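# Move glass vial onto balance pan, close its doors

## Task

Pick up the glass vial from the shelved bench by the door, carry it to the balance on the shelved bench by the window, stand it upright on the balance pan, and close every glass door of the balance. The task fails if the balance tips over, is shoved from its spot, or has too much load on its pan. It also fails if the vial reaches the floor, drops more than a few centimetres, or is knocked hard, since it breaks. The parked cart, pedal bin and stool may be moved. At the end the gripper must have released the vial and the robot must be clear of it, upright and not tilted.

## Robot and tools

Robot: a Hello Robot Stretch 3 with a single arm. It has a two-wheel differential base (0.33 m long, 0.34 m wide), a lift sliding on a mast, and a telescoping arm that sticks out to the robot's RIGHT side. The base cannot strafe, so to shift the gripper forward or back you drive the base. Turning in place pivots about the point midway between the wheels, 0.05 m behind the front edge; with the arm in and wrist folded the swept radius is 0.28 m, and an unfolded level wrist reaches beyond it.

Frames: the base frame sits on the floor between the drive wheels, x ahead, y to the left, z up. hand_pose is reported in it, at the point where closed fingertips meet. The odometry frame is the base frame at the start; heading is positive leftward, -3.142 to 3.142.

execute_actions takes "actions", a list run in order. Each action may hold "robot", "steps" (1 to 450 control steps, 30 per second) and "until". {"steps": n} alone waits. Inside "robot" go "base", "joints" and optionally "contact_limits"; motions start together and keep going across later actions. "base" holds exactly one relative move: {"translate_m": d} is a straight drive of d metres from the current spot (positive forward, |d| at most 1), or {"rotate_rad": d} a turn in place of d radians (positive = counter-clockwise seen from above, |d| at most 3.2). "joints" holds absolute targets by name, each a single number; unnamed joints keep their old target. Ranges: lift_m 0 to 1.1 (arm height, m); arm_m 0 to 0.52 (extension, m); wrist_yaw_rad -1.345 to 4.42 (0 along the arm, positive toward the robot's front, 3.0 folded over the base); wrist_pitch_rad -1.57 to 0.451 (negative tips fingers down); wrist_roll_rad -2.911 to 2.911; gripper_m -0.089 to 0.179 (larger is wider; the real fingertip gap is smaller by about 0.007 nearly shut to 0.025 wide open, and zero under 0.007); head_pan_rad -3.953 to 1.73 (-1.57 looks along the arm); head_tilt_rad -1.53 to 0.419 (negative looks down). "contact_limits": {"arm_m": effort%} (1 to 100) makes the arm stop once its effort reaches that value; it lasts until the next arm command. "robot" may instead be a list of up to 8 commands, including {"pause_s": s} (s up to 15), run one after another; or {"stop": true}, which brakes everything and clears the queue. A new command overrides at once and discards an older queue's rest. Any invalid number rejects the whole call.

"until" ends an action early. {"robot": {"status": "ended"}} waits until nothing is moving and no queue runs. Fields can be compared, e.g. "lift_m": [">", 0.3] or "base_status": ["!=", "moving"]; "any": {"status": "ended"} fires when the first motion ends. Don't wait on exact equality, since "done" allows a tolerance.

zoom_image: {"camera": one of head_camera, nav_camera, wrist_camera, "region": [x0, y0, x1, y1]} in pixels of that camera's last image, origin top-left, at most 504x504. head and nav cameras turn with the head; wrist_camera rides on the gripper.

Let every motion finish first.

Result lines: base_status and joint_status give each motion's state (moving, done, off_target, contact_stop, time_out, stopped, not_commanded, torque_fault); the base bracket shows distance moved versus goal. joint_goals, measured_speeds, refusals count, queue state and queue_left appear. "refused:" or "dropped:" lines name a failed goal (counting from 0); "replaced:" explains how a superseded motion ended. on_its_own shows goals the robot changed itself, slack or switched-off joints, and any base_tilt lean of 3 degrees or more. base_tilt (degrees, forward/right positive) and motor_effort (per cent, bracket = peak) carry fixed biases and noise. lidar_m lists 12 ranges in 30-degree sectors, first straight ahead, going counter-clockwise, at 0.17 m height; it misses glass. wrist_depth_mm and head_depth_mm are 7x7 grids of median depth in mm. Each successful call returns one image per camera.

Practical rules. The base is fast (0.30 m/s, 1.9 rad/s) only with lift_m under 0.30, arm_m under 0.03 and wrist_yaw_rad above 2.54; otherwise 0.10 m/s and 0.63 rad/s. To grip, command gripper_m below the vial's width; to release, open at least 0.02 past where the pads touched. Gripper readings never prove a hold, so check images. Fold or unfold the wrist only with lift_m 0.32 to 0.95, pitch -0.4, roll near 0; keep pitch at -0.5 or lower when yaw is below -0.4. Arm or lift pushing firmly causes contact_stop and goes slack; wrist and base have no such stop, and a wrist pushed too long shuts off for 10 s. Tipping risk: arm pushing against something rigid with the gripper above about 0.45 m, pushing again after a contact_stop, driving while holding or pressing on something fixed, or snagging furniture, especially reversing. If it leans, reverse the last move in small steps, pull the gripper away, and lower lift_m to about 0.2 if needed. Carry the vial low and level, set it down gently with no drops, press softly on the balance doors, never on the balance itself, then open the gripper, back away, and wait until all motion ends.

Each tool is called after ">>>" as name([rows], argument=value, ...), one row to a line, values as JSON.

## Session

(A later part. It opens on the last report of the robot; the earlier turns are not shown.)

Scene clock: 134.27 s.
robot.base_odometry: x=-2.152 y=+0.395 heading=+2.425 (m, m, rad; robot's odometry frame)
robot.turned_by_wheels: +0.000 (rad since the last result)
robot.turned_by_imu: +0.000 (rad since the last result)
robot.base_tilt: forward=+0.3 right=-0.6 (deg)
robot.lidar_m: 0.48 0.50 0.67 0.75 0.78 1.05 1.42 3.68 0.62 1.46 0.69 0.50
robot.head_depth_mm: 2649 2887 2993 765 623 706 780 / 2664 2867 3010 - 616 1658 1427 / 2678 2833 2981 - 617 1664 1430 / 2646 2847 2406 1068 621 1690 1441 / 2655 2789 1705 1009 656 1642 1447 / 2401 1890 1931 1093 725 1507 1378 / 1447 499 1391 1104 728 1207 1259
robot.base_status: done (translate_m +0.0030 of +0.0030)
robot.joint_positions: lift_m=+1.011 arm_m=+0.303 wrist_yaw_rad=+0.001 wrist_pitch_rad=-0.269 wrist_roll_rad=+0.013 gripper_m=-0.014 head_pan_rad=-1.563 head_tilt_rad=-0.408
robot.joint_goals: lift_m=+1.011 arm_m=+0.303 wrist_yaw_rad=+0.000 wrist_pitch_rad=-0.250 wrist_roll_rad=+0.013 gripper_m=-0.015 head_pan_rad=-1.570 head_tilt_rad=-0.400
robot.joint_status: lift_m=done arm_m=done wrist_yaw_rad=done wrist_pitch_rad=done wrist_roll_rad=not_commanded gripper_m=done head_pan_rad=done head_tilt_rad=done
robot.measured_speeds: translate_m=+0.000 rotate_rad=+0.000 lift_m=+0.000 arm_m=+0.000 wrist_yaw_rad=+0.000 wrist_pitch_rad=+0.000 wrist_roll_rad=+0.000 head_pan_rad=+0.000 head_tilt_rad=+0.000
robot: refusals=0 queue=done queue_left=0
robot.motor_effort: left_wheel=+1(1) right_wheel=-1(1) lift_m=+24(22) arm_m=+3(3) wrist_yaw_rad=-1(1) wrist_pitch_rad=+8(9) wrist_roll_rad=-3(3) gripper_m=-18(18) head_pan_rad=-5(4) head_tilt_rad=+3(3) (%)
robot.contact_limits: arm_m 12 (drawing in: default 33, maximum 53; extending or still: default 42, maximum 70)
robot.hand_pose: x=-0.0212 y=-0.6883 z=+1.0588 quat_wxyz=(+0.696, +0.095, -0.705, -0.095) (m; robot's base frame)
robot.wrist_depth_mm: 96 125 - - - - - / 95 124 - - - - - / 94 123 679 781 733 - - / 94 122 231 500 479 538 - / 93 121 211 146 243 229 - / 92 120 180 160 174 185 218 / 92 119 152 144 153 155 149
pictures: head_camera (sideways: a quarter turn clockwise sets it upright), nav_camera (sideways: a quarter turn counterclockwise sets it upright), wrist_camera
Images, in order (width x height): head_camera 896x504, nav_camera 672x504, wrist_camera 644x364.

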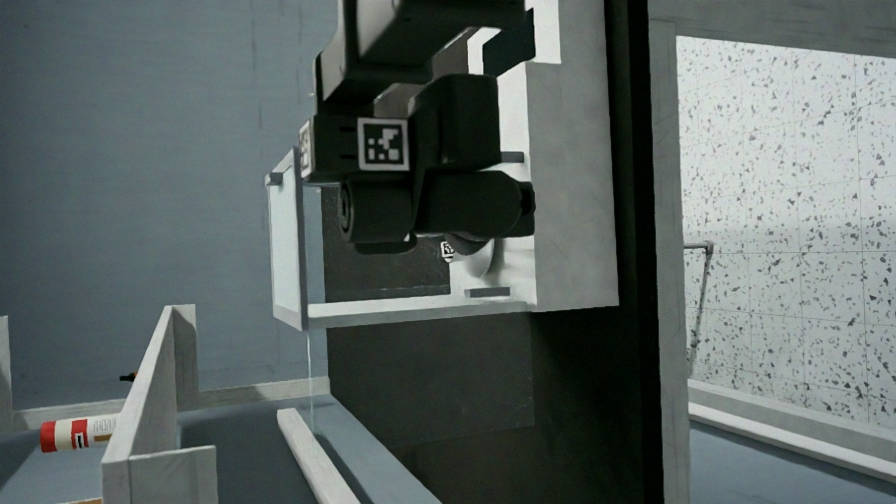

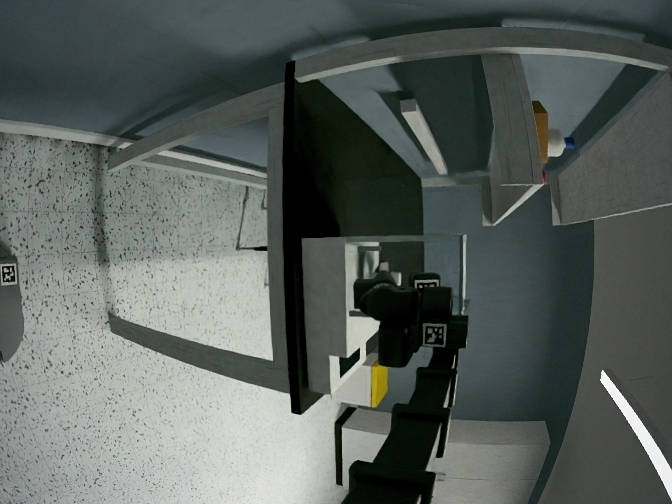

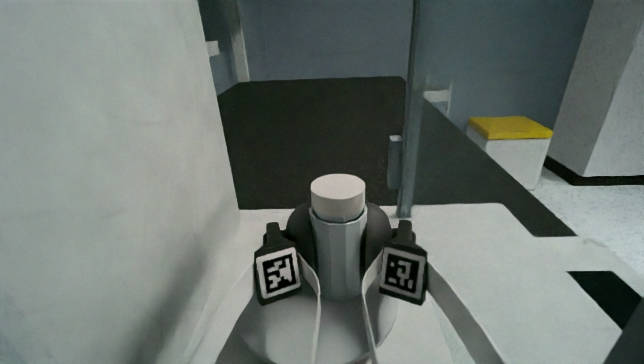

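Touching. Release.

>>> execute_actions([
  {"robot":{"joints":{"gripper_m":0.056}},"steps":450,"until":{"robot":{"status":"ended"}}},
])

Scene clock: 136.23 s.
robot.base_odometry: x=-2.152 y=+0.395 heading=+2.425 (m, m, rad; robot's odometry frame)
robot.turned_by_wheels: +0.000 (rad since the last result)
robot.turned_by_imu: +0.000 (rad since the last result)
robot.base_tilt: forward=+0.3 right=-0.6 (deg)
robot.lidar_m: 0.48 0.50 0.67 0.75 0.78 1.05 1.42 3.68 0.62 1.46 0.69 0.50
robot.head_depth_mm: 2669 2869 3011 765 622 706 782 / 2681 2814 2963 - 614 1667 1430 / 2656 2832 2948 - 618 1674 1430 / 2653 2845 2934 747 621 1685 1436 / 2639 2823 1701 1006 657 1647 1444 / 2379 1891 1924 1096 723 1492 1376 / 1449 499 1395 1107 730 1204 1261
robot.base_status: done (translate_m +0.0030 of +0.0030)
robot.joint_positions: lift_m=+1.011 arm_m=+0.303 wrist_yaw_rad=+0.002 wrist_pitch_rad=-0.266 wrist_roll_rad=+0.013 gripper_m=+0.056 head_pan_rad=-1.563 head_tilt_rad=-0.408
robot.joint_goals: lift_m=+1.011 arm_m=+0.303 wrist_yaw_rad=+0.000 wrist_pitch_rad=-0.250 wrist_roll_rad=+0.013 gripper_m=+0.056 head_pan_rad=-1.570 head_tilt_rad=-0.400
robot.joint_status: lift_m=done arm_m=done wrist_yaw_rad=done wrist_pitch_rad=done wrist_roll_rad=not_commanded gripper_m=done head_pan_rad=done head_tilt_rad=done
robot.measured_speeds: translate_m=+0.000 rotate_rad=+0.000 lift_m=+0.000 arm_m=+0.000 wrist_yaw_rad=+0.000 wrist_pitch_rad=+0.000 wrist_roll_rad=+0.000 head_pan_rad=+0.000 head_tilt_rad=+0.000
robot: refusals=0 queue=done queue_left=0
robot.motor_effort: left_wheel=+2(2) right_wheel=-2(2) lift_m=+24(24) arm_m=+3(4) wrist_yaw_rad=-1(1) wrist_pitch_rad=+6(8) wrist_roll_rad=-3(2) gripper_m=+2(96) head_pan_rad=-4(3) head_tilt_rad=+3(4) (%)
robot.contact_limits: arm_m 12 (drawing in: default 33, maximum 53; extending or still: default 42, maximum 70)
robot.hand_pose: x=-0.0210 y=-0.6886 z=+1.0596 quat_wxyz=(+0.697, +0.094, -0.705, -0.094) (m; robot's base frame)
robot.wrist_depth_mm: 95 124 - - - - - / 94 123 - - - - - / 94 123 662 785 737 - - / 93 121 229 504 481 538 - / 93 121 199 151 244 231 - / 92 119 163 161 174 186 219 / 91 118 153 144 153 155 149
pictures: head_camera (sideways: a quarter turn clockwise sets it upright), nav_camera (sideways: a quarter turn counterclockwise sets it upright), wrist_camera
Images, in order (width x height): head_camera 896x504, nav_camera 672x504, wrist_camera 644x364.

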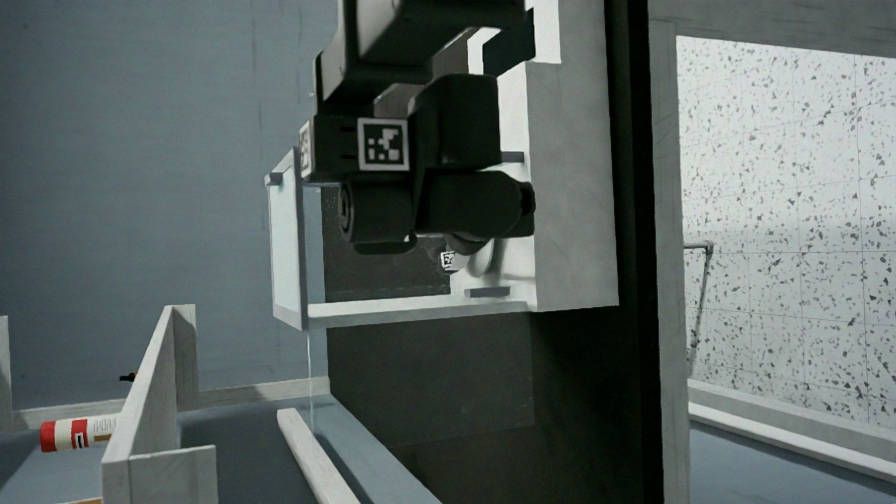

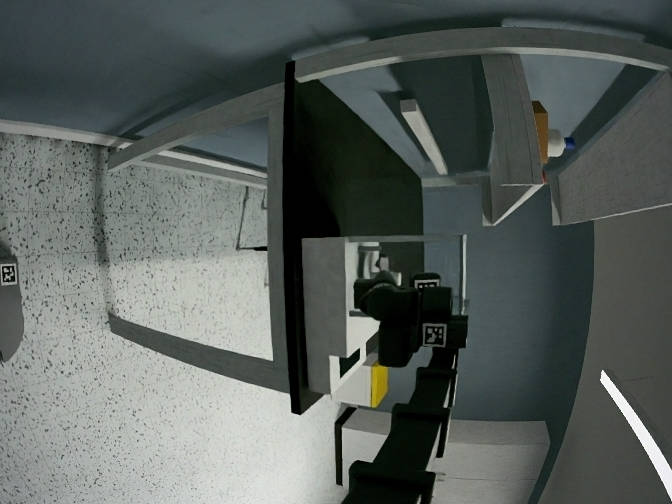

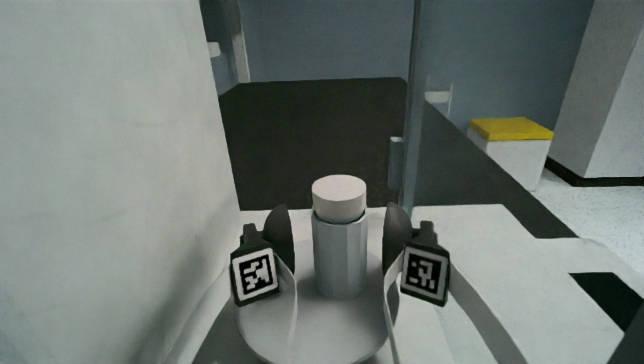

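>>> execute_actions([
  {"robot":[{"joints":{"arm_m":0.255},"contact_limits":{"arm_m":14}},{"joints":{"arm_m":0.15,"gripper_m":0.035},"contact_limits":{"arm_m":14}},{"base":{"translate_m":0.065},"joints":{"lift_m":1.005}}],"steps":450,"until":{"robot":{"status":"ended"}}},
])

Scene clock: 144.53 s.
robot.base_odometry: x=-2.201 y=+0.438 heading=+2.425 (m, m, rad; robot's odometry frame)
robot.turned_by_wheels: +0.000 (rad since the last result)
robot.turned_by_imu: +0.000 (rad since the last result)
robot.base_tilt: forward=+0.2 right=-0.6 (deg)
robot.lidar_m: 0.41 0.43 0.59 0.75 0.78 1.06 1.48 3.69 0.65 1.21 0.60 0.43
robot.head_depth_mm: 2684 2869 3039 - - 1677 1409 / 2658 2880 1694 - - 1687 1418 / 2668 2844 1832 1274 - 1664 1431 / 2636 2851 1842 1107 683 1684 1441 / 2653 1883 2832 1082 722 1643 1452 / 1698 494 1733 1090 724 1438 1371 / 558 494 1192 1102 729 740 1153
robot.base_status: done (translate_m +0.0650 of +0.0650)
robot.joint_positions: lift_m=+1.005 arm_m=+0.150 wrist_yaw_rad=+0.002 wrist_pitch_rad=-0.266 wrist_roll_rad=+0.013 gripper_m=+0.035 head_pan_rad=-1.563 head_tilt_rad=-0.408
robot.joint_goals: lift_m=+1.005 arm_m=+0.150 wrist_yaw_rad=+0.000 wrist_pitch_rad=-0.250 wrist_roll_rad=+0.013 gripper_m=+0.035 head_pan_rad=-1.570 head_tilt_rad=-0.400
robot.joint_status: lift_m=done arm_m=done wrist_yaw_rad=done wrist_pitch_rad=done wrist_roll_rad=not_commanded gripper_m=done head_pan_rad=done head_tilt_rad=done
robot.measured_speeds: translate_m=+0.000 rotate_rad=+0.000 lift_m=+0.000 arm_m=+0.000 wrist_yaw_rad=+0.000 wrist_pitch_rad=+0.000 wrist_roll_rad=+0.000 head_pan_rad=+0.000 head_tilt_rad=+0.000
robot: refusals=0 queue=done queue_left=0
robot.motor_effort: left_wheel=+2(4) right_wheel=-1(5) lift_m=+25(27) arm_m=-6(5) wrist_yaw_rad=-1(1) wrist_pitch_rad=+7(7) wrist_roll_rad=-2(3) gripper_m=+0(81) head_pan_rad=-4(4) head_tilt_rad=+3(3) (%)
robot.contact_limits: arm_m 14 (drawing in: default 33, maximum 53; extending or still: default 42, maximum 70)
robot.hand_pose: x=-0.0211 y=-0.5361 z=+1.0534 quat_wxyz=(+0.697, +0.094, -0.705, -0.094) (m; robot's base frame)
robot.wrist_depth_mm: 473 694 - - - - - / 468 614 - - - - - / 477 678 792 696 363 656 - / 474 546 532 275 280 273 - / 421 406 401 228 234 218 216 / 331 323 323 238 240 231 229 / 273 270 265 255 249 246 245
pictures: head_camera (sideways: a quarter turn clockwise sets it upright), nav_camera (sideways: a quarter turn counterclockwise sets it upright), wrist_camera
Images, in order (width x height): head_camera 896x504, nav_camera 672x504, wrist_camera 644x364.

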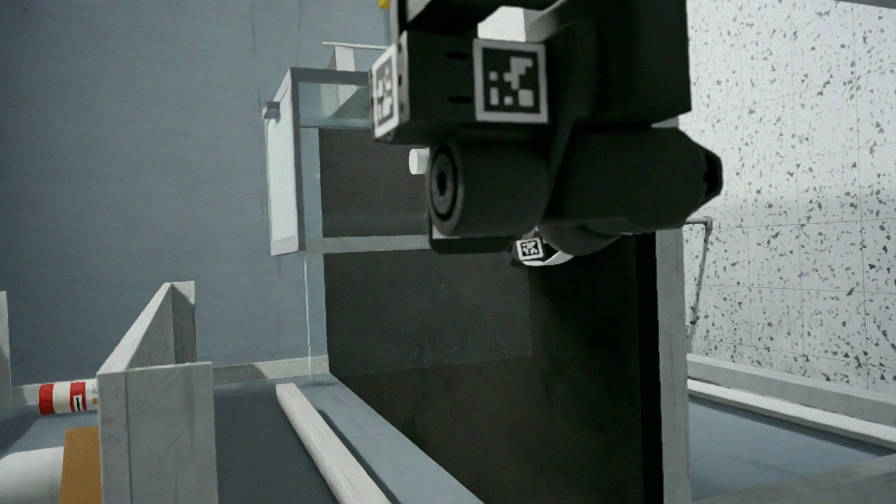

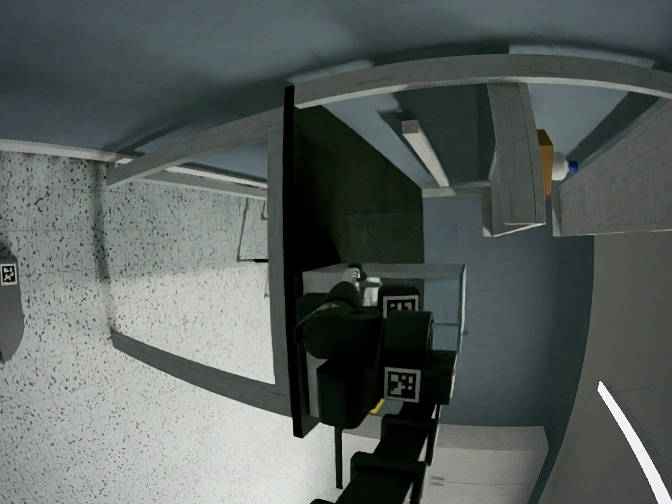

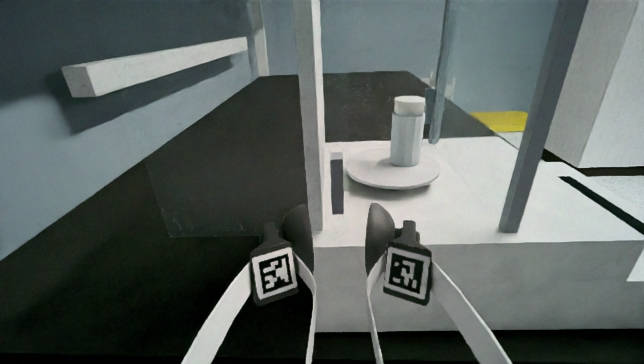

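>>> execute_actions([
  {"robot":{"joints":{"arm_m":0.187},"contact_limits":{"arm_m":9}},"steps":450,"until":{"robot":{"status":"ended"}}},
])

>>> zoom_image(camera="wrist_camera", region=[230, 150, 450, 320])

Scene clock: 148.50 s.
robot.base_odometry: x=-2.201 y=+0.438 heading=+2.425 (m, m, rad; robot's odometry frame)
robot.turned_by_wheels: +0.000 (rad since the last result)
robot.turned_by_imu: +0.000 (rad since the last result)
robot.base_tilt: forward=+0.2 right=-0.6 (deg)
robot.lidar_m: 0.41 0.43 0.59 0.75 0.78 1.05 1.48 3.70 0.65 1.21 0.60 0.43
robot.head_depth_mm: 2673 2871 3042 - - 1662 1414 / 2660 2850 2507 - - 1678 1420 / 2652 2860 1859 - - 1733 1432 / 2670 2883 1848 1111 681 1680 1442 / 2661 2768 2887 1087 719 1628 1451 / 1703 495 1742 1093 723 1444 1368 / 568 496 1188 1099 732 743 1149
robot.base_status: done (translate_m +0.0650 of +0.0650)
robot.joint_positions: lift_m=+1.005 arm_m=+0.184 wrist_yaw_rad=+0.005 wrist_pitch_rad=-0.272 wrist_roll_rad=+0.013 gripper_m=+0.035 head_pan_rad=-1.563 head_tilt_rad=-0.408
robot.joint_goals: lift_m=+1.005 arm_m=+0.184 wrist_yaw_rad=+0.000 wrist_pitch_rad=-0.250 wrist_roll_rad=+0.013 gripper_m=+0.035 head_pan_rad=-1.570 head_tilt_rad=-0.400
robot.joint_status: lift_m=done arm_m=contact_stop wrist_yaw_rad=done wrist_pitch_rad=done wrist_roll_rad=not_commanded gripper_m=done head_pan_rad=done head_tilt_rad=done
robot.measured_speeds: translate_m=+0.000 rotate_rad=+0.000 lift_m=+0.000 arm_m=-0.002 wrist_yaw_rad=+0.000 wrist_pitch_rad=+0.000 wrist_roll_rad=+0.000 head_pan_rad=+0.000 head_tilt_rad=+0.000
robot: refusals=0 queue=dropped queue_left=0
robot.on_its_own: arm_m is slack since a contact_stop, until your next command for it
robot.motor_effort: left_wheel=+2(2) right_wheel=-2(1) lift_m=+24(24) arm_m=+1(9) wrist_yaw_rad=-4(4) wrist_pitch_rad=+9(10) wrist_roll_rad=-3(2) gripper_m=+0(0) head_pan_rad=-5(5) head_tilt_rad=+3(4) (%)
robot.contact_limits: arm_m 9 (drawing in: default 33, maximum 53; extending or still: default 42, maximum 70)
robot.hand_pose: x=-0.0202 y=-0.5697 z=+1.0521 quat_wxyz=(+0.697, +0.097, -0.705, -0.095) (m; robot's base frame)
robot.wrist_depth_mm: 483 690 - - - - - / 447 611 - - - - - / 476 672 781 677 342 - - / 470 545 528 272 259 284 332 / 419 401 396 205 230 210 212 / 327 322 319 194 194 189 187 / 271 268 266 217 209 207 205
pictures: head_camera (sideways: a quarter turn clockwise sets it upright), nav_camera (sideways: a quarter turn counterclockwise sets it upright), wrist_camera
Images, in order (width x height): head_camera 896x504, nav_camera 672x504, wrist_camera 644x364.

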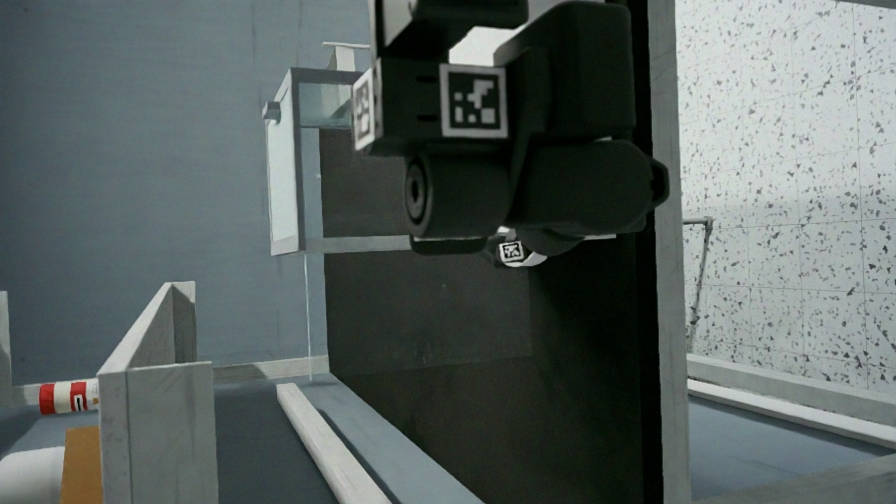

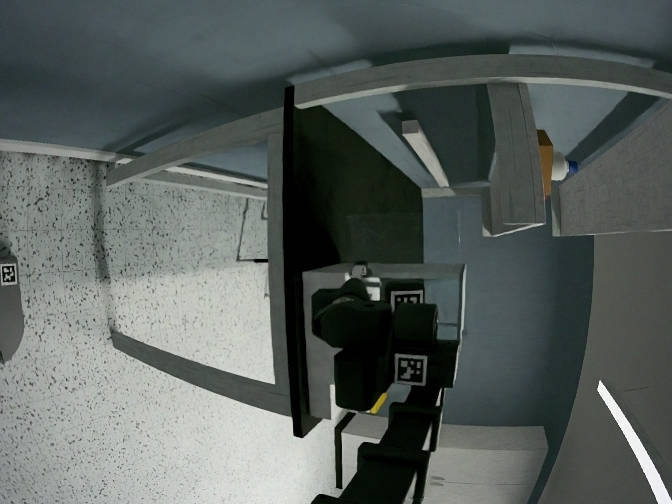

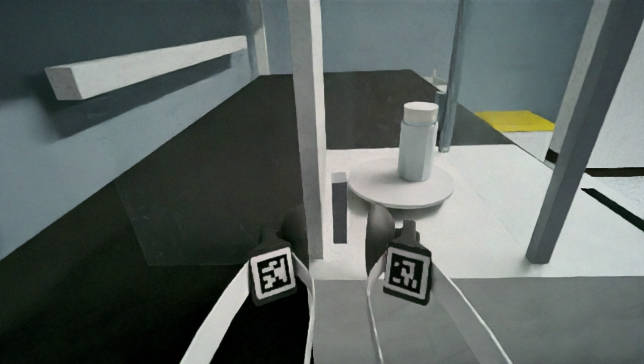

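Region (230, 150, 450, 320) of wrist_camera's 644x364 image, scaled by 2.291; it fills the top 389 rows of this view, and the rest is white.

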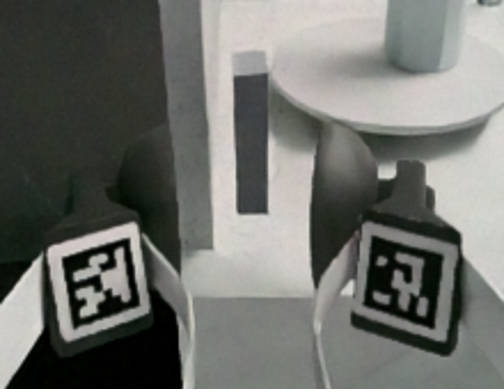

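>>> execute_actions([
  {"robot":[{"joints":{"arm_m":0.179,"lift_m":1.012},"contact_limits":{"arm_m":12}},{"base":{"translate_m":-0.07}}],"steps":450,"until":{"robot":{"status":"ended"}}},
])

Scene clock: 152.97 s.
robot.base_odometry: x=-2.148 y=+0.392 heading=+2.425 (m, m, rad; robot's odometry frame)
robot.turned_by_wheels: +0.000 (rad since the last result)
robot.turned_by_imu: +0.000 (rad since the last result)
robot.base_tilt: forward=+0.3 right=-0.6 (deg)
robot.lidar_m: 0.49 0.50 0.68 0.75 0.78 1.05 1.41 3.68 0.62 1.49 0.69 0.50
robot.head_depth_mm: 2650 2808 3000 - - 706 784 / 2664 2873 2978 - - 1647 1432 / 2662 2839 1793 - - 1669 1436 / 2636 2818 1850 1156 622 1681 1444 / 2643 2755 1673 948 654 1654 1449 / 2408 1887 1942 1096 724 1461 1412 / 1454 553 1411 1106 730 1224 1276
robot.base_status: done (translate_m -0.0700 of -0.0700)
robot.joint_positions: lift_m=+1.012 arm_m=+0.179 wrist_yaw_rad=+0.005 wrist_pitch_rad=-0.271 wrist_roll_rad=+0.013 gripper_m=+0.035 head_pan_rad=-1.563 head_tilt_rad=-0.408
robot.joint_goals: lift_m=+1.012 arm_m=+0.179 wrist_yaw_rad=+0.000 wrist_pitch_rad=-0.250 wrist_roll_rad=+0.013 gripper_m=+0.035 head_pan_rad=-1.570 head_tilt_rad=-0.400
robot.joint_status: lift_m=done arm_m=done wrist_yaw_rad=done wrist_pitch_rad=done wrist_roll_rad=not_commanded gripper_m=done head_pan_rad=done head_tilt_rad=done
robot.measured_speeds: translate_m=+0.000 rotate_rad=+0.000 lift_m=+0.000 arm_m=+0.000 wrist_yaw_rad=+0.000 wrist_pitch_rad=+0.000 wrist_roll_rad=+0.000 head_pan_rad=+0.000 head_tilt_rad=+0.000
robot: refusals=0 queue=done queue_left=0
robot.motor_effort: left_wheel=+2(3) right_wheel=-3(9) lift_m=+46(45) arm_m=-5(5) wrist_yaw_rad=-3(4) wrist_pitch_rad=+9(9) wrist_roll_rad=-3(3) gripper_m=-1(2) head_pan_rad=-5(5) head_tilt_rad=+3(3) (%)
robot.contact_limits: arm_m 12 (drawing in: default 33, maximum 53; extending or still: default 42, maximum 70)
robot.hand_pose: x=-0.0204 y=-0.5647 z=+1.0584 quat_wxyz=(+0.697, +0.097, -0.705, -0.095) (m; robot's base frame)
robot.wrist_depth_mm: 554 665 244 - - - - / 498 645 240 - - - - / 556 717 237 705 633 - - / 534 560 234 270 287 374 - / 421 417 230 236 230 229 - / 336 331 209 201 203 198 228 / 277 274 229 221 219 216 214
pictures: head_camera (sideways: a quarter turn clockwise sets it upright), nav_camera (sideways: a quarter turn counterclockwise sets it upright), wrist_camera
Images, in order (width x height): head_camera 896x504, nav_camera 672x504, wrist_camera 644x364.

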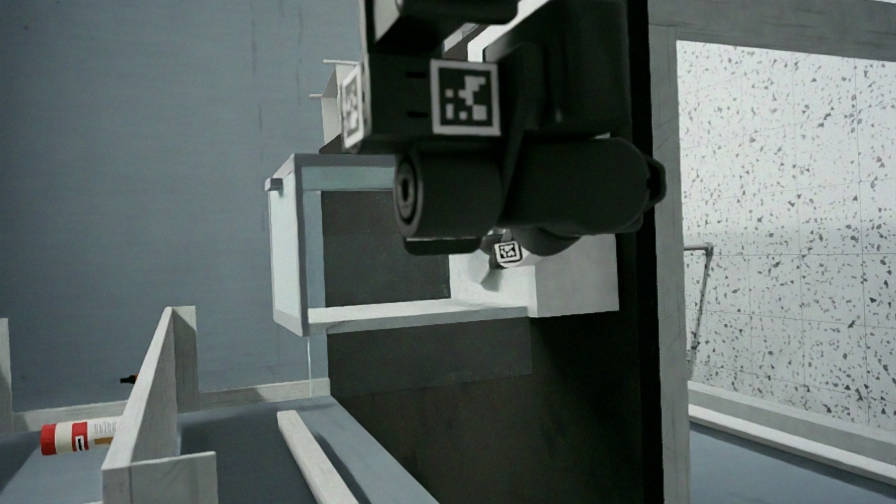

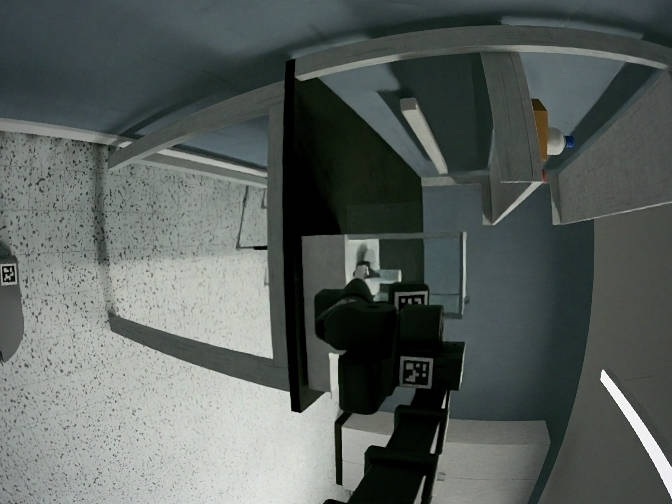

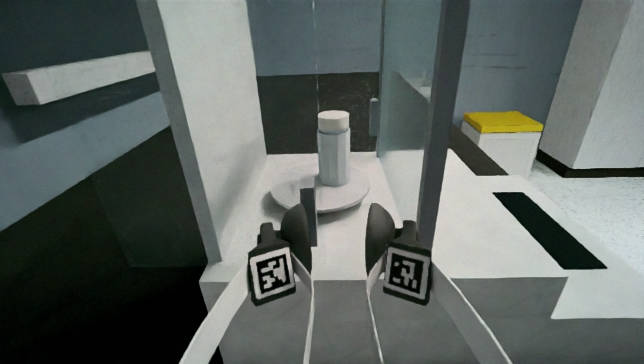

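>>> execute_actions([
  {"robot":{"base":{"translate_m":-0.05}},"steps":450,"until":{"robot":{"status":"ended"}}},
])

Scene clock: 156.30 s.
robot.base_odometry: x=-2.111 y=+0.359 heading=+2.425 (m, m, rad; robot's odometry frame)
robot.turned_by_wheels: +0.000 (rad since the last result)
robot.turned_by_imu: +0.000 (rad since the last result)
robot.base_tilt: forward=+0.3 right=-0.6 (deg)
robot.lidar_m: 0.53 0.55 0.75 0.75 0.78 1.05 1.36 3.98 0.61 0.63 0.72 0.56
robot.head_depth_mm: 2672 2845 3084 - - 696 795 / 2631 2840 3002 - - 1618 1342 / 2671 2856 2959 - - 1674 1424 / 2639 2835 1661 679 625 1686 1439 / 2647 2806 1907 756 620 1647 1451 / 2604 1911 1930 1018 693 1529 1450 / 1536 1487 1556 1104 731 1349 1342
robot.base_status: done (translate_m -0.0500 of -0.0500)
robot.joint_positions: lift_m=+1.012 arm_m=+0.179 wrist_yaw_rad=+0.005 wrist_pitch_rad=-0.271 wrist_roll_rad=+0.013 gripper_m=+0.035 head_pan_rad=-1.563 head_tilt_rad=-0.408
robot.joint_goals: lift_m=+1.012 arm_m=+0.179 wrist_yaw_rad=+0.000 wrist_pitch_rad=-0.250 wrist_roll_rad=+0.013 gripper_m=+0.035 head_pan_rad=-1.570 head_tilt_rad=-0.400
robot.joint_status: lift_m=done arm_m=done wrist_yaw_rad=done wrist_pitch_rad=done wrist_roll_rad=not_commanded gripper_m=done head_pan_rad=done head_tilt_rad=done
robot.measured_speeds: translate_m=+0.000 rotate_rad=+0.000 lift_m=+0.000 arm_m=+0.000 wrist_yaw_rad=+0.000 wrist_pitch_rad=+0.000 wrist_roll_rad=+0.000 head_pan_rad=+0.000 head_tilt_rad=+0.000
robot: refusals=0 queue=done queue_left=0
robot.motor_effort: left_wheel=+2(3) right_wheel=-3(9) lift_m=+46(47) arm_m=-5(5) wrist_yaw_rad=-3(3) wrist_pitch_rad=+9(8) wrist_roll_rad=-3(3) gripper_m=+0(0) head_pan_rad=-5(5) head_tilt_rad=+3(3) (%)
robot.contact_limits: arm_m 12 (drawing in: default 33, maximum 53; extending or still: default 42, maximum 70)
robot.hand_pose: x=-0.0204 y=-0.5647 z=+1.0584 quat_wxyz=(+0.697, +0.097, -0.705, -0.095) (m; robot's base frame)
robot.wrist_depth_mm: 162 207 - - - - - / 484 206 - - - - - / 593 204 344 656 752 - - / 563 217 287 276 326 - - / 426 232 243 225 241 285 - / 337 214 207 204 203 224 - / 279 261 224 223 222 217 228
pictures: head_camera (sideways: a quarter turn clockwise sets it upright), nav_camera (sideways: a quarter turn counterclockwise sets it upright), wrist_camera
Images, in order (width x height): head_camera 896x504, nav_camera 672x504, wrist_camera 644x364.

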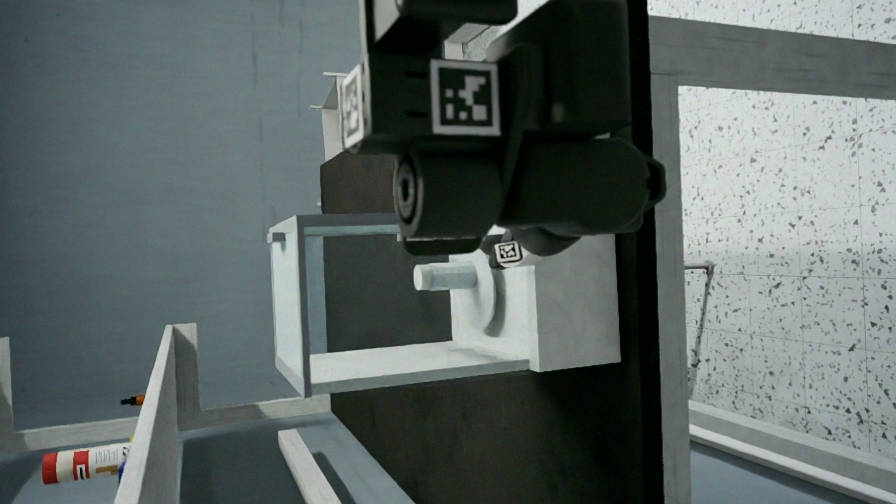

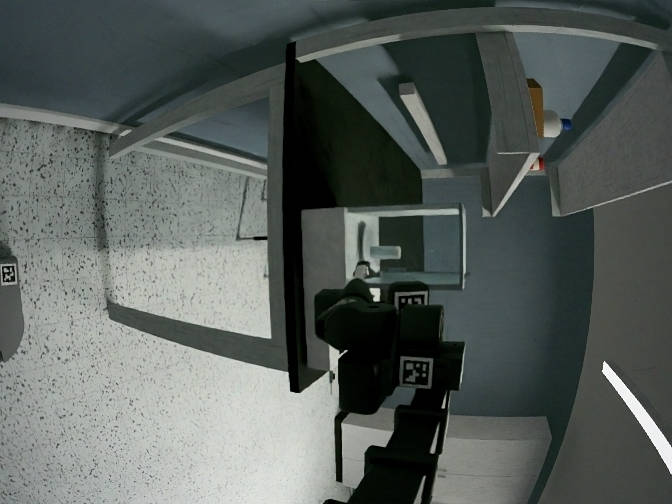

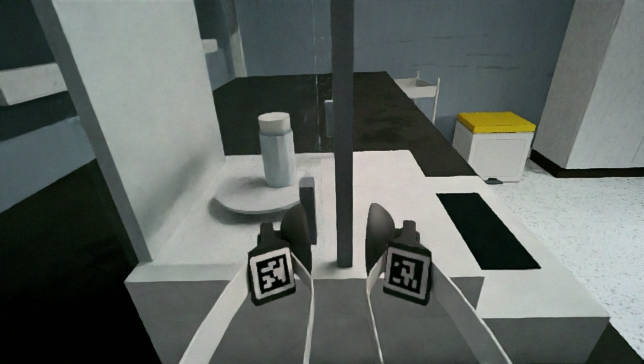

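>>> execute_actions([
  {"robot":{"base":{"translate_m":-0.012}},"steps":450,"until":{"robot":{"status":"ended"}}},
])

Scene clock: 159.00 s.
robot.base_odometry: x=-2.102 y=+0.351 heading=+2.425 (m, m, rad; robot's odometry frame)
robot.turned_by_wheels: +0.000 (rad since the last result)
robot.turned_by_imu: +0.000 (rad since the last result)
robot.base_tilt: forward=+0.4 right=-0.6 (deg)
robot.lidar_m: 0.55 0.57 0.77 0.75 0.78 1.05 1.35 3.99 0.60 0.60 0.73 0.57
robot.head_depth_mm: 2670 2885 3035 - - 716 1337 / 2654 2872 2972 - - 715 1314 / 2663 2864 2949 - - 1683 1437 / 2648 2845 1667 889 625 1679 1443 / 2654 2873 1901 761 623 1633 1438 / 2602 1927 1545 900 663 1571 1452 / 1564 1513 1595 1107 729 1385 1351
robot.base_status: done (translate_m -0.0120 of -0.0120)
robot.joint_positions: lift_m=+1.012 arm_m=+0.179 wrist_yaw_rad=+0.005 wrist_pitch_rad=-0.271 wrist_roll_rad=+0.013 gripper_m=+0.035 head_pan_rad=-1.563 head_tilt_rad=-0.408
robot.joint_goals: lift_m=+1.012 arm_m=+0.179 wrist_yaw_rad=+0.000 wrist_pitch_rad=-0.250 wrist_roll_rad=+0.013 gripper_m=+0.035 head_pan_rad=-1.570 head_tilt_rad=-0.400
robot.joint_status: lift_m=done arm_m=done wrist_yaw_rad=done wrist_pitch_rad=done wrist_roll_rad=not_commanded gripper_m=done head_pan_rad=done head_tilt_rad=done
robot.measured_speeds: translate_m=+0.000 rotate_rad=+0.000 lift_m=+0.000 arm_m=+0.000 wrist_yaw_rad=+0.000 wrist_pitch_rad=+0.000 wrist_roll_rad=+0.000 head_pan_rad=+0.000 head_tilt_rad=+0.000
robot: refusals=0 queue=done queue_left=0
robot.motor_effort: left_wheel=+2(4) right_wheel=-3(8) lift_m=+46(46) arm_m=-5(6) wrist_yaw_rad=-3(3) wrist_pitch_rad=+9(9) wrist_roll_rad=-2(3) gripper_m=-1(0) head_pan_rad=-4(5) head_tilt_rad=+3(4) (%)
robot.contact_limits: arm_m 12 (drawing in: default 33, maximum 53; extending or still: default 42, maximum 70)
robot.hand_pose: x=-0.0204 y=-0.5647 z=+1.0584 quat_wxyz=(+0.697, +0.097, -0.705, -0.095) (m; robot's base frame)
robot.wrist_depth_mm: 168 227 - - - - - / 176 226 - - - - - / 564 223 339 765 817 - - / 549 222 287 286 343 - - / 424 235 244 225 257 299 - / 334 212 208 204 204 234 - / 278 238 226 221 221 218 249
pictures: head_camera (sideways: a quarter turn clockwise sets it upright), nav_camera (sideways: a quarter turn counterclockwise sets it upright), wrist_camera
Images, in order (width x height): head_camera 896x504, nav_camera 672x504, wrist_camera 644x364.

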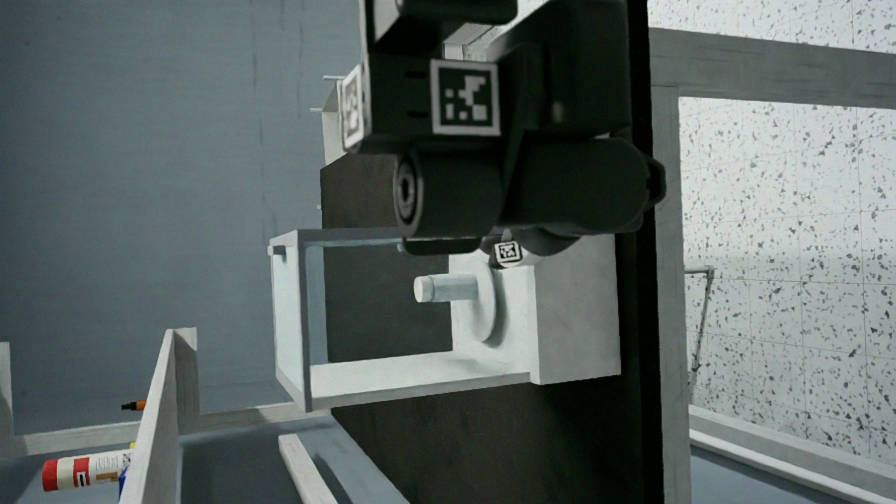

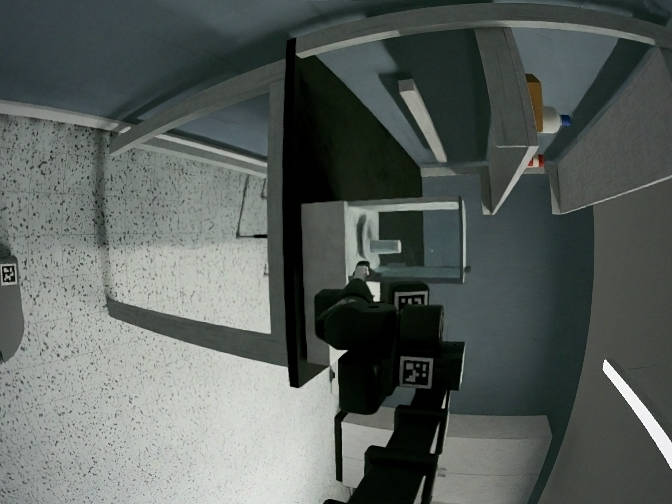

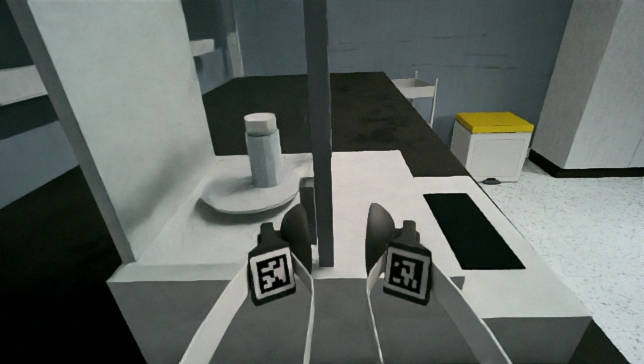

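No resistance yet; a little more to feel the stop.

>>> execute_actions([
  {"robot":{"base":{"translate_m":-0.004}},"steps":450,"until":{"robot":{"status":"ended"}}},
])

Scene clock: 160.67 s.
robot.base_odometry: x=-2.099 y=+0.349 heading=+2.425 (m, m, rad; robot's odometry frame)
robot.turned_by_wheels: +0.000 (rad since the last result)
robot.turned_by_imu: +0.000 (rad since the last result)
robot.base_tilt: forward=+0.3 right=-0.7 (deg)
robot.lidar_m: 0.55 0.57 0.77 0.75 0.77 1.06 1.35 3.94 0.61 0.60 0.73 0.57
robot.head_depth_mm: 2669 2855 3092 - - 715 1342 / 2683 2863 3033 - - 705 812 / 2670 2806 2937 - - 1668 1431 / 2630 2799 1837 709 623 1682 1440 / 2653 2853 1897 1080 623 1633 1456 / 2616 1943 716 700 660 1584 1468 / 1576 1530 1602 1102 731 1390 1372
robot.base_status: done (translate_m -0.0040 of -0.0040)
robot.joint_positions: lift_m=+1.012 arm_m=+0.179 wrist_yaw_rad=+0.008 wrist_pitch_rad=-0.271 wrist_roll_rad=+0.013 gripper_m=+0.035 head_pan_rad=-1.563 head_tilt_rad=-0.408
robot.joint_goals: lift_m=+1.012 arm_m=+0.179 wrist_yaw_rad=+0.000 wrist_pitch_rad=-0.250 wrist_roll_rad=+0.013 gripper_m=+0.035 head_pan_rad=-1.570 head_tilt_rad=-0.400
robot.joint_status: lift_m=done arm_m=done wrist_yaw_rad=done wrist_pitch_rad=done wrist_roll_rad=not_commanded gripper_m=done head_pan_rad=done head_tilt_rad=done
robot.measured_speeds: translate_m=+0.000 rotate_rad=+0.000 lift_m=+0.000 arm_m=+0.000 wrist_yaw_rad=+0.000 wrist_pitch_rad=+0.000 wrist_roll_rad=+0.000 head_pan_rad=+0.000 head_tilt_rad=+0.000
robot: refusals=0 queue=done queue_left=0
robot.motor_effort: left_wheel=+3(4) right_wheel=-6(8) lift_m=+47(46) arm_m=-6(6) wrist_yaw_rad=-6(6) wrist_pitch_rad=+9(9) wrist_roll_rad=-3(3) gripper_m=-3(2) head_pan_rad=-4(4) head_tilt_rad=+3(3) (%)
robot.contact_limits: arm_m 12 (drawing in: default 33, maximum 53; extending or still: default 42, maximum 70)
robot.hand_pose: x=-0.0196 y=-0.5647 z=+1.0584 quat_wxyz=(+0.697, +0.098, -0.704, -0.094) (m; robot's base frame)
robot.wrist_depth_mm: 171 230 - - - - - / 175 228 - - - - - / 553 227 343 695 821 - - / 557 226 275 278 351 - - / 422 234 244 217 258 301 - / 336 209 207 204 205 233 - / 279 240 226 224 221 218 256
pictures: head_camera (sideways: a quarter turn clockwise sets it upright), nav_camera (sideways: a quarter turn counterclockwise sets it upright), wrist_camera
Images, in order (width x height): head_camera 896x504, nav_camera 672x504, wrist_camera 644x364.

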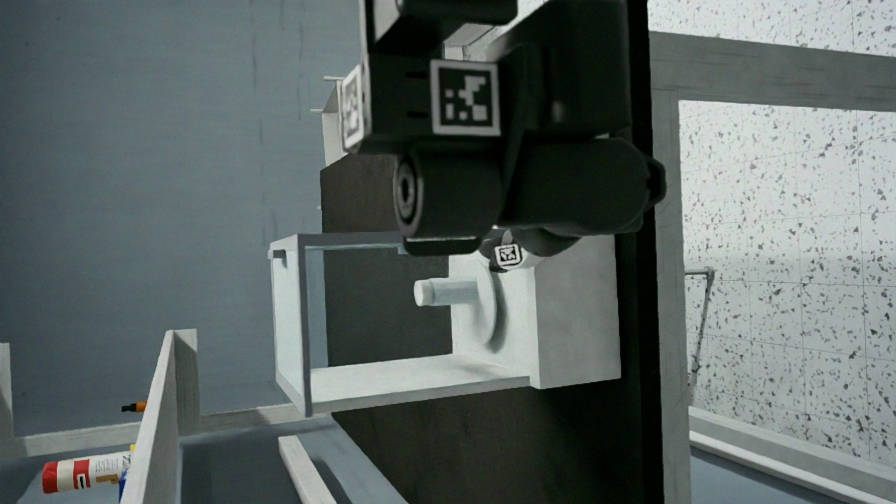

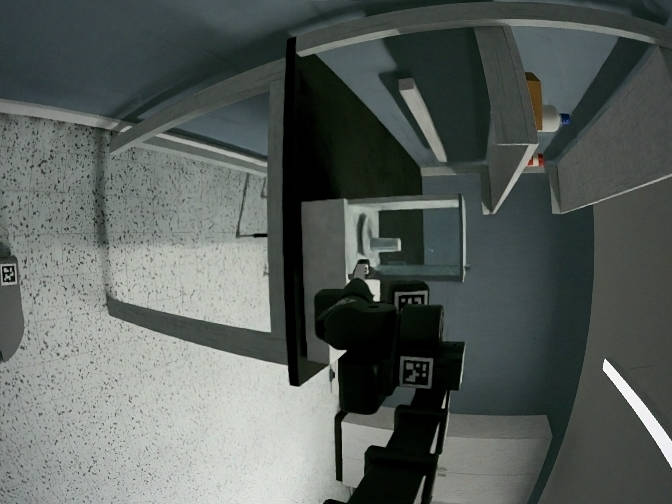

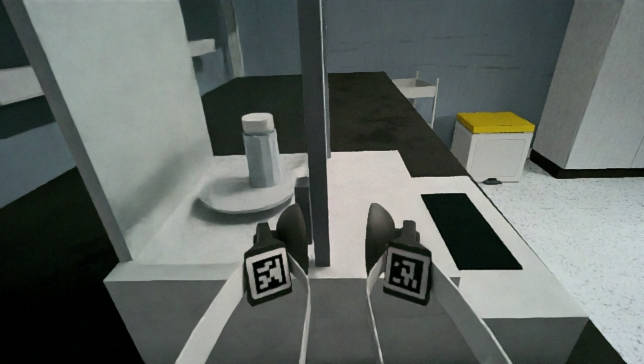

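At the stop. Retract.

>>> execute_actions([
  {"robot":{"joints":{"arm_m":0.0}},"steps":450,"until":{"robot":{"status":"ended"}}},
])

>>> zoom_image(camera="head_camera", region=[240, 200, 560, 450])

Scene clock: 164.37 s.
robot.base_odometry: x=-2.099 y=+0.349 heading=+2.425 (m, m, rad; robot's odometry frame)
robot.turned_by_wheels: +0.000 (rad since the last result)
robot.turned_by_imu: +0.000 (rad since the last result)
robot.base_tilt: forward=+0.3 right=-0.6 (deg)
robot.lidar_m: 0.55 0.57 0.77 0.75 0.78 1.06 1.35 3.96 0.60 0.60 0.73 0.57
robot.head_depth_mm: 2666 2869 3059 3009 651 - - / 2670 2840 3025 1045 639 - - / 2636 2864 2932 978 608 - - / 2664 2863 1862 700 612 1687 1395 / 2651 2831 1888 1078 622 1628 1442 / 2612 1930 720 704 660 1576 1448 / 1575 1528 1599 1104 731 1396 1372
robot.base_status: done (translate_m -0.0040 of -0.0040)
robot.joint_positions: lift_m=+1.012 arm_m=+0.001 wrist_yaw_rad=+0.001 wrist_pitch_rad=-0.271 wrist_roll_rad=+0.013 gripper_m=+0.035 head_pan_rad=-1.563 head_tilt_rad=-0.408
robot.joint_goals: lift_m=+1.012 arm_m=+0.000 wrist_yaw_rad=+0.000 wrist_pitch_rad=-0.250 wrist_roll_rad=+0.013 gripper_m=+0.035 head_pan_rad=-1.570 head_tilt_rad=-0.400
robot.joint_status: lift_m=done arm_m=done wrist_yaw_rad=done wrist_pitch_rad=done wrist_roll_rad=not_commanded gripper_m=done head_pan_rad=done head_tilt_rad=done
robot.measured_speeds: translate_m=+0.000 rotate_rad=+0.000 lift_m=+0.000 arm_m=+0.000 wrist_yaw_rad=+0.000 wrist_pitch_rad=+0.000 wrist_roll_rad=+0.000 head_pan_rad=+0.000 head_tilt_rad=+0.000
robot: refusals=0 queue=done queue_left=0
robot.motor_effort: left_wheel=+2(3) right_wheel=-1(6) lift_m=+46(46) arm_m=-6(5) wrist_yaw_rad=-1(6) wrist_pitch_rad=+8(8) wrist_roll_rad=-3(3) gripper_m=+0(2) head_pan_rad=-4(5) head_tilt_rad=+3(3) (%)
robot.hand_pose: x=-0.0212 y=-0.3864 z=+1.0585 quat_wxyz=(+0.696, +0.096, -0.705, -0.096) (m; robot's base frame)
robot.wrist_depth_mm: 633 854 442 - - - - / 615 841 441 - - - - / 621 783 432 427 838 - - / 564 561 375 365 375 - - / 425 419 396 387 384 403 - / 488 770 - - - - - / 556 896 - - 555 - -
pictures: head_camera (sideways: a quarter turn clockwise sets it upright), nav_camera (sideways: a quarter turn counterclockwise sets it upright), wrist_camera
Images, in order (width x height): head_camera 896x504, nav_camera 672x504, wrist_camera 644x364.

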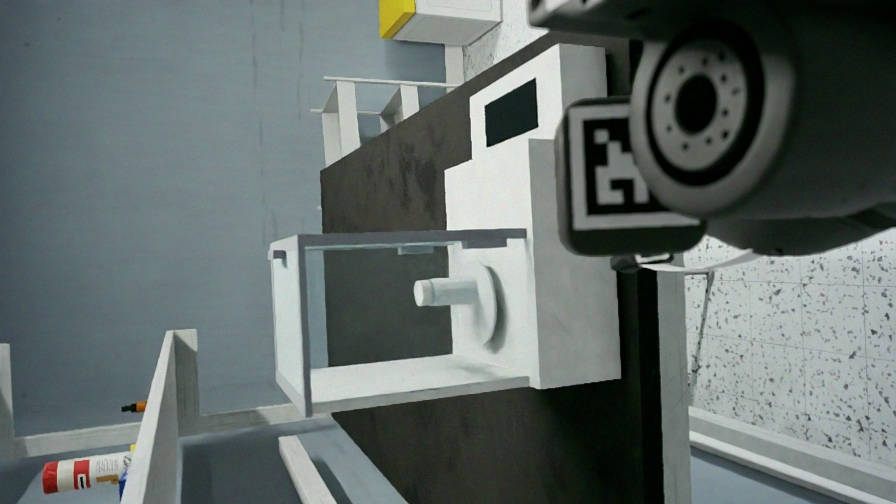

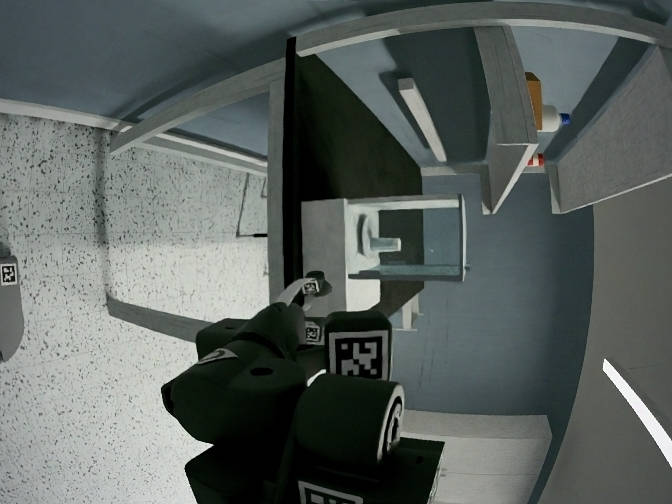

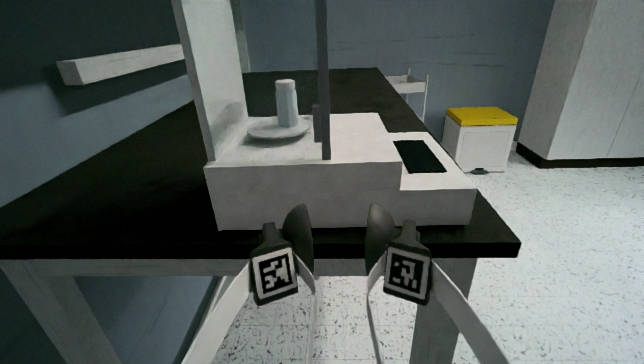

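Region (240, 200, 560, 450) of head_camera's 896x504 image, scaled by 1.575, with more detail than that image has; it fills the top 394 rows of this view, and the rest is white.

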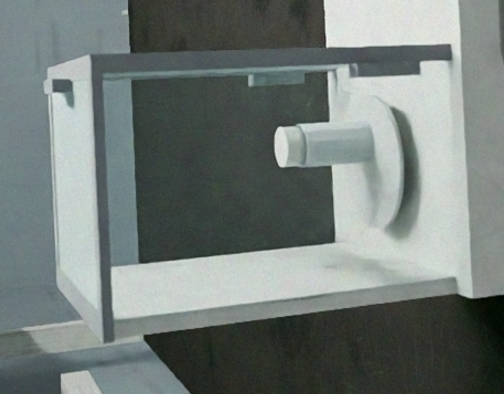

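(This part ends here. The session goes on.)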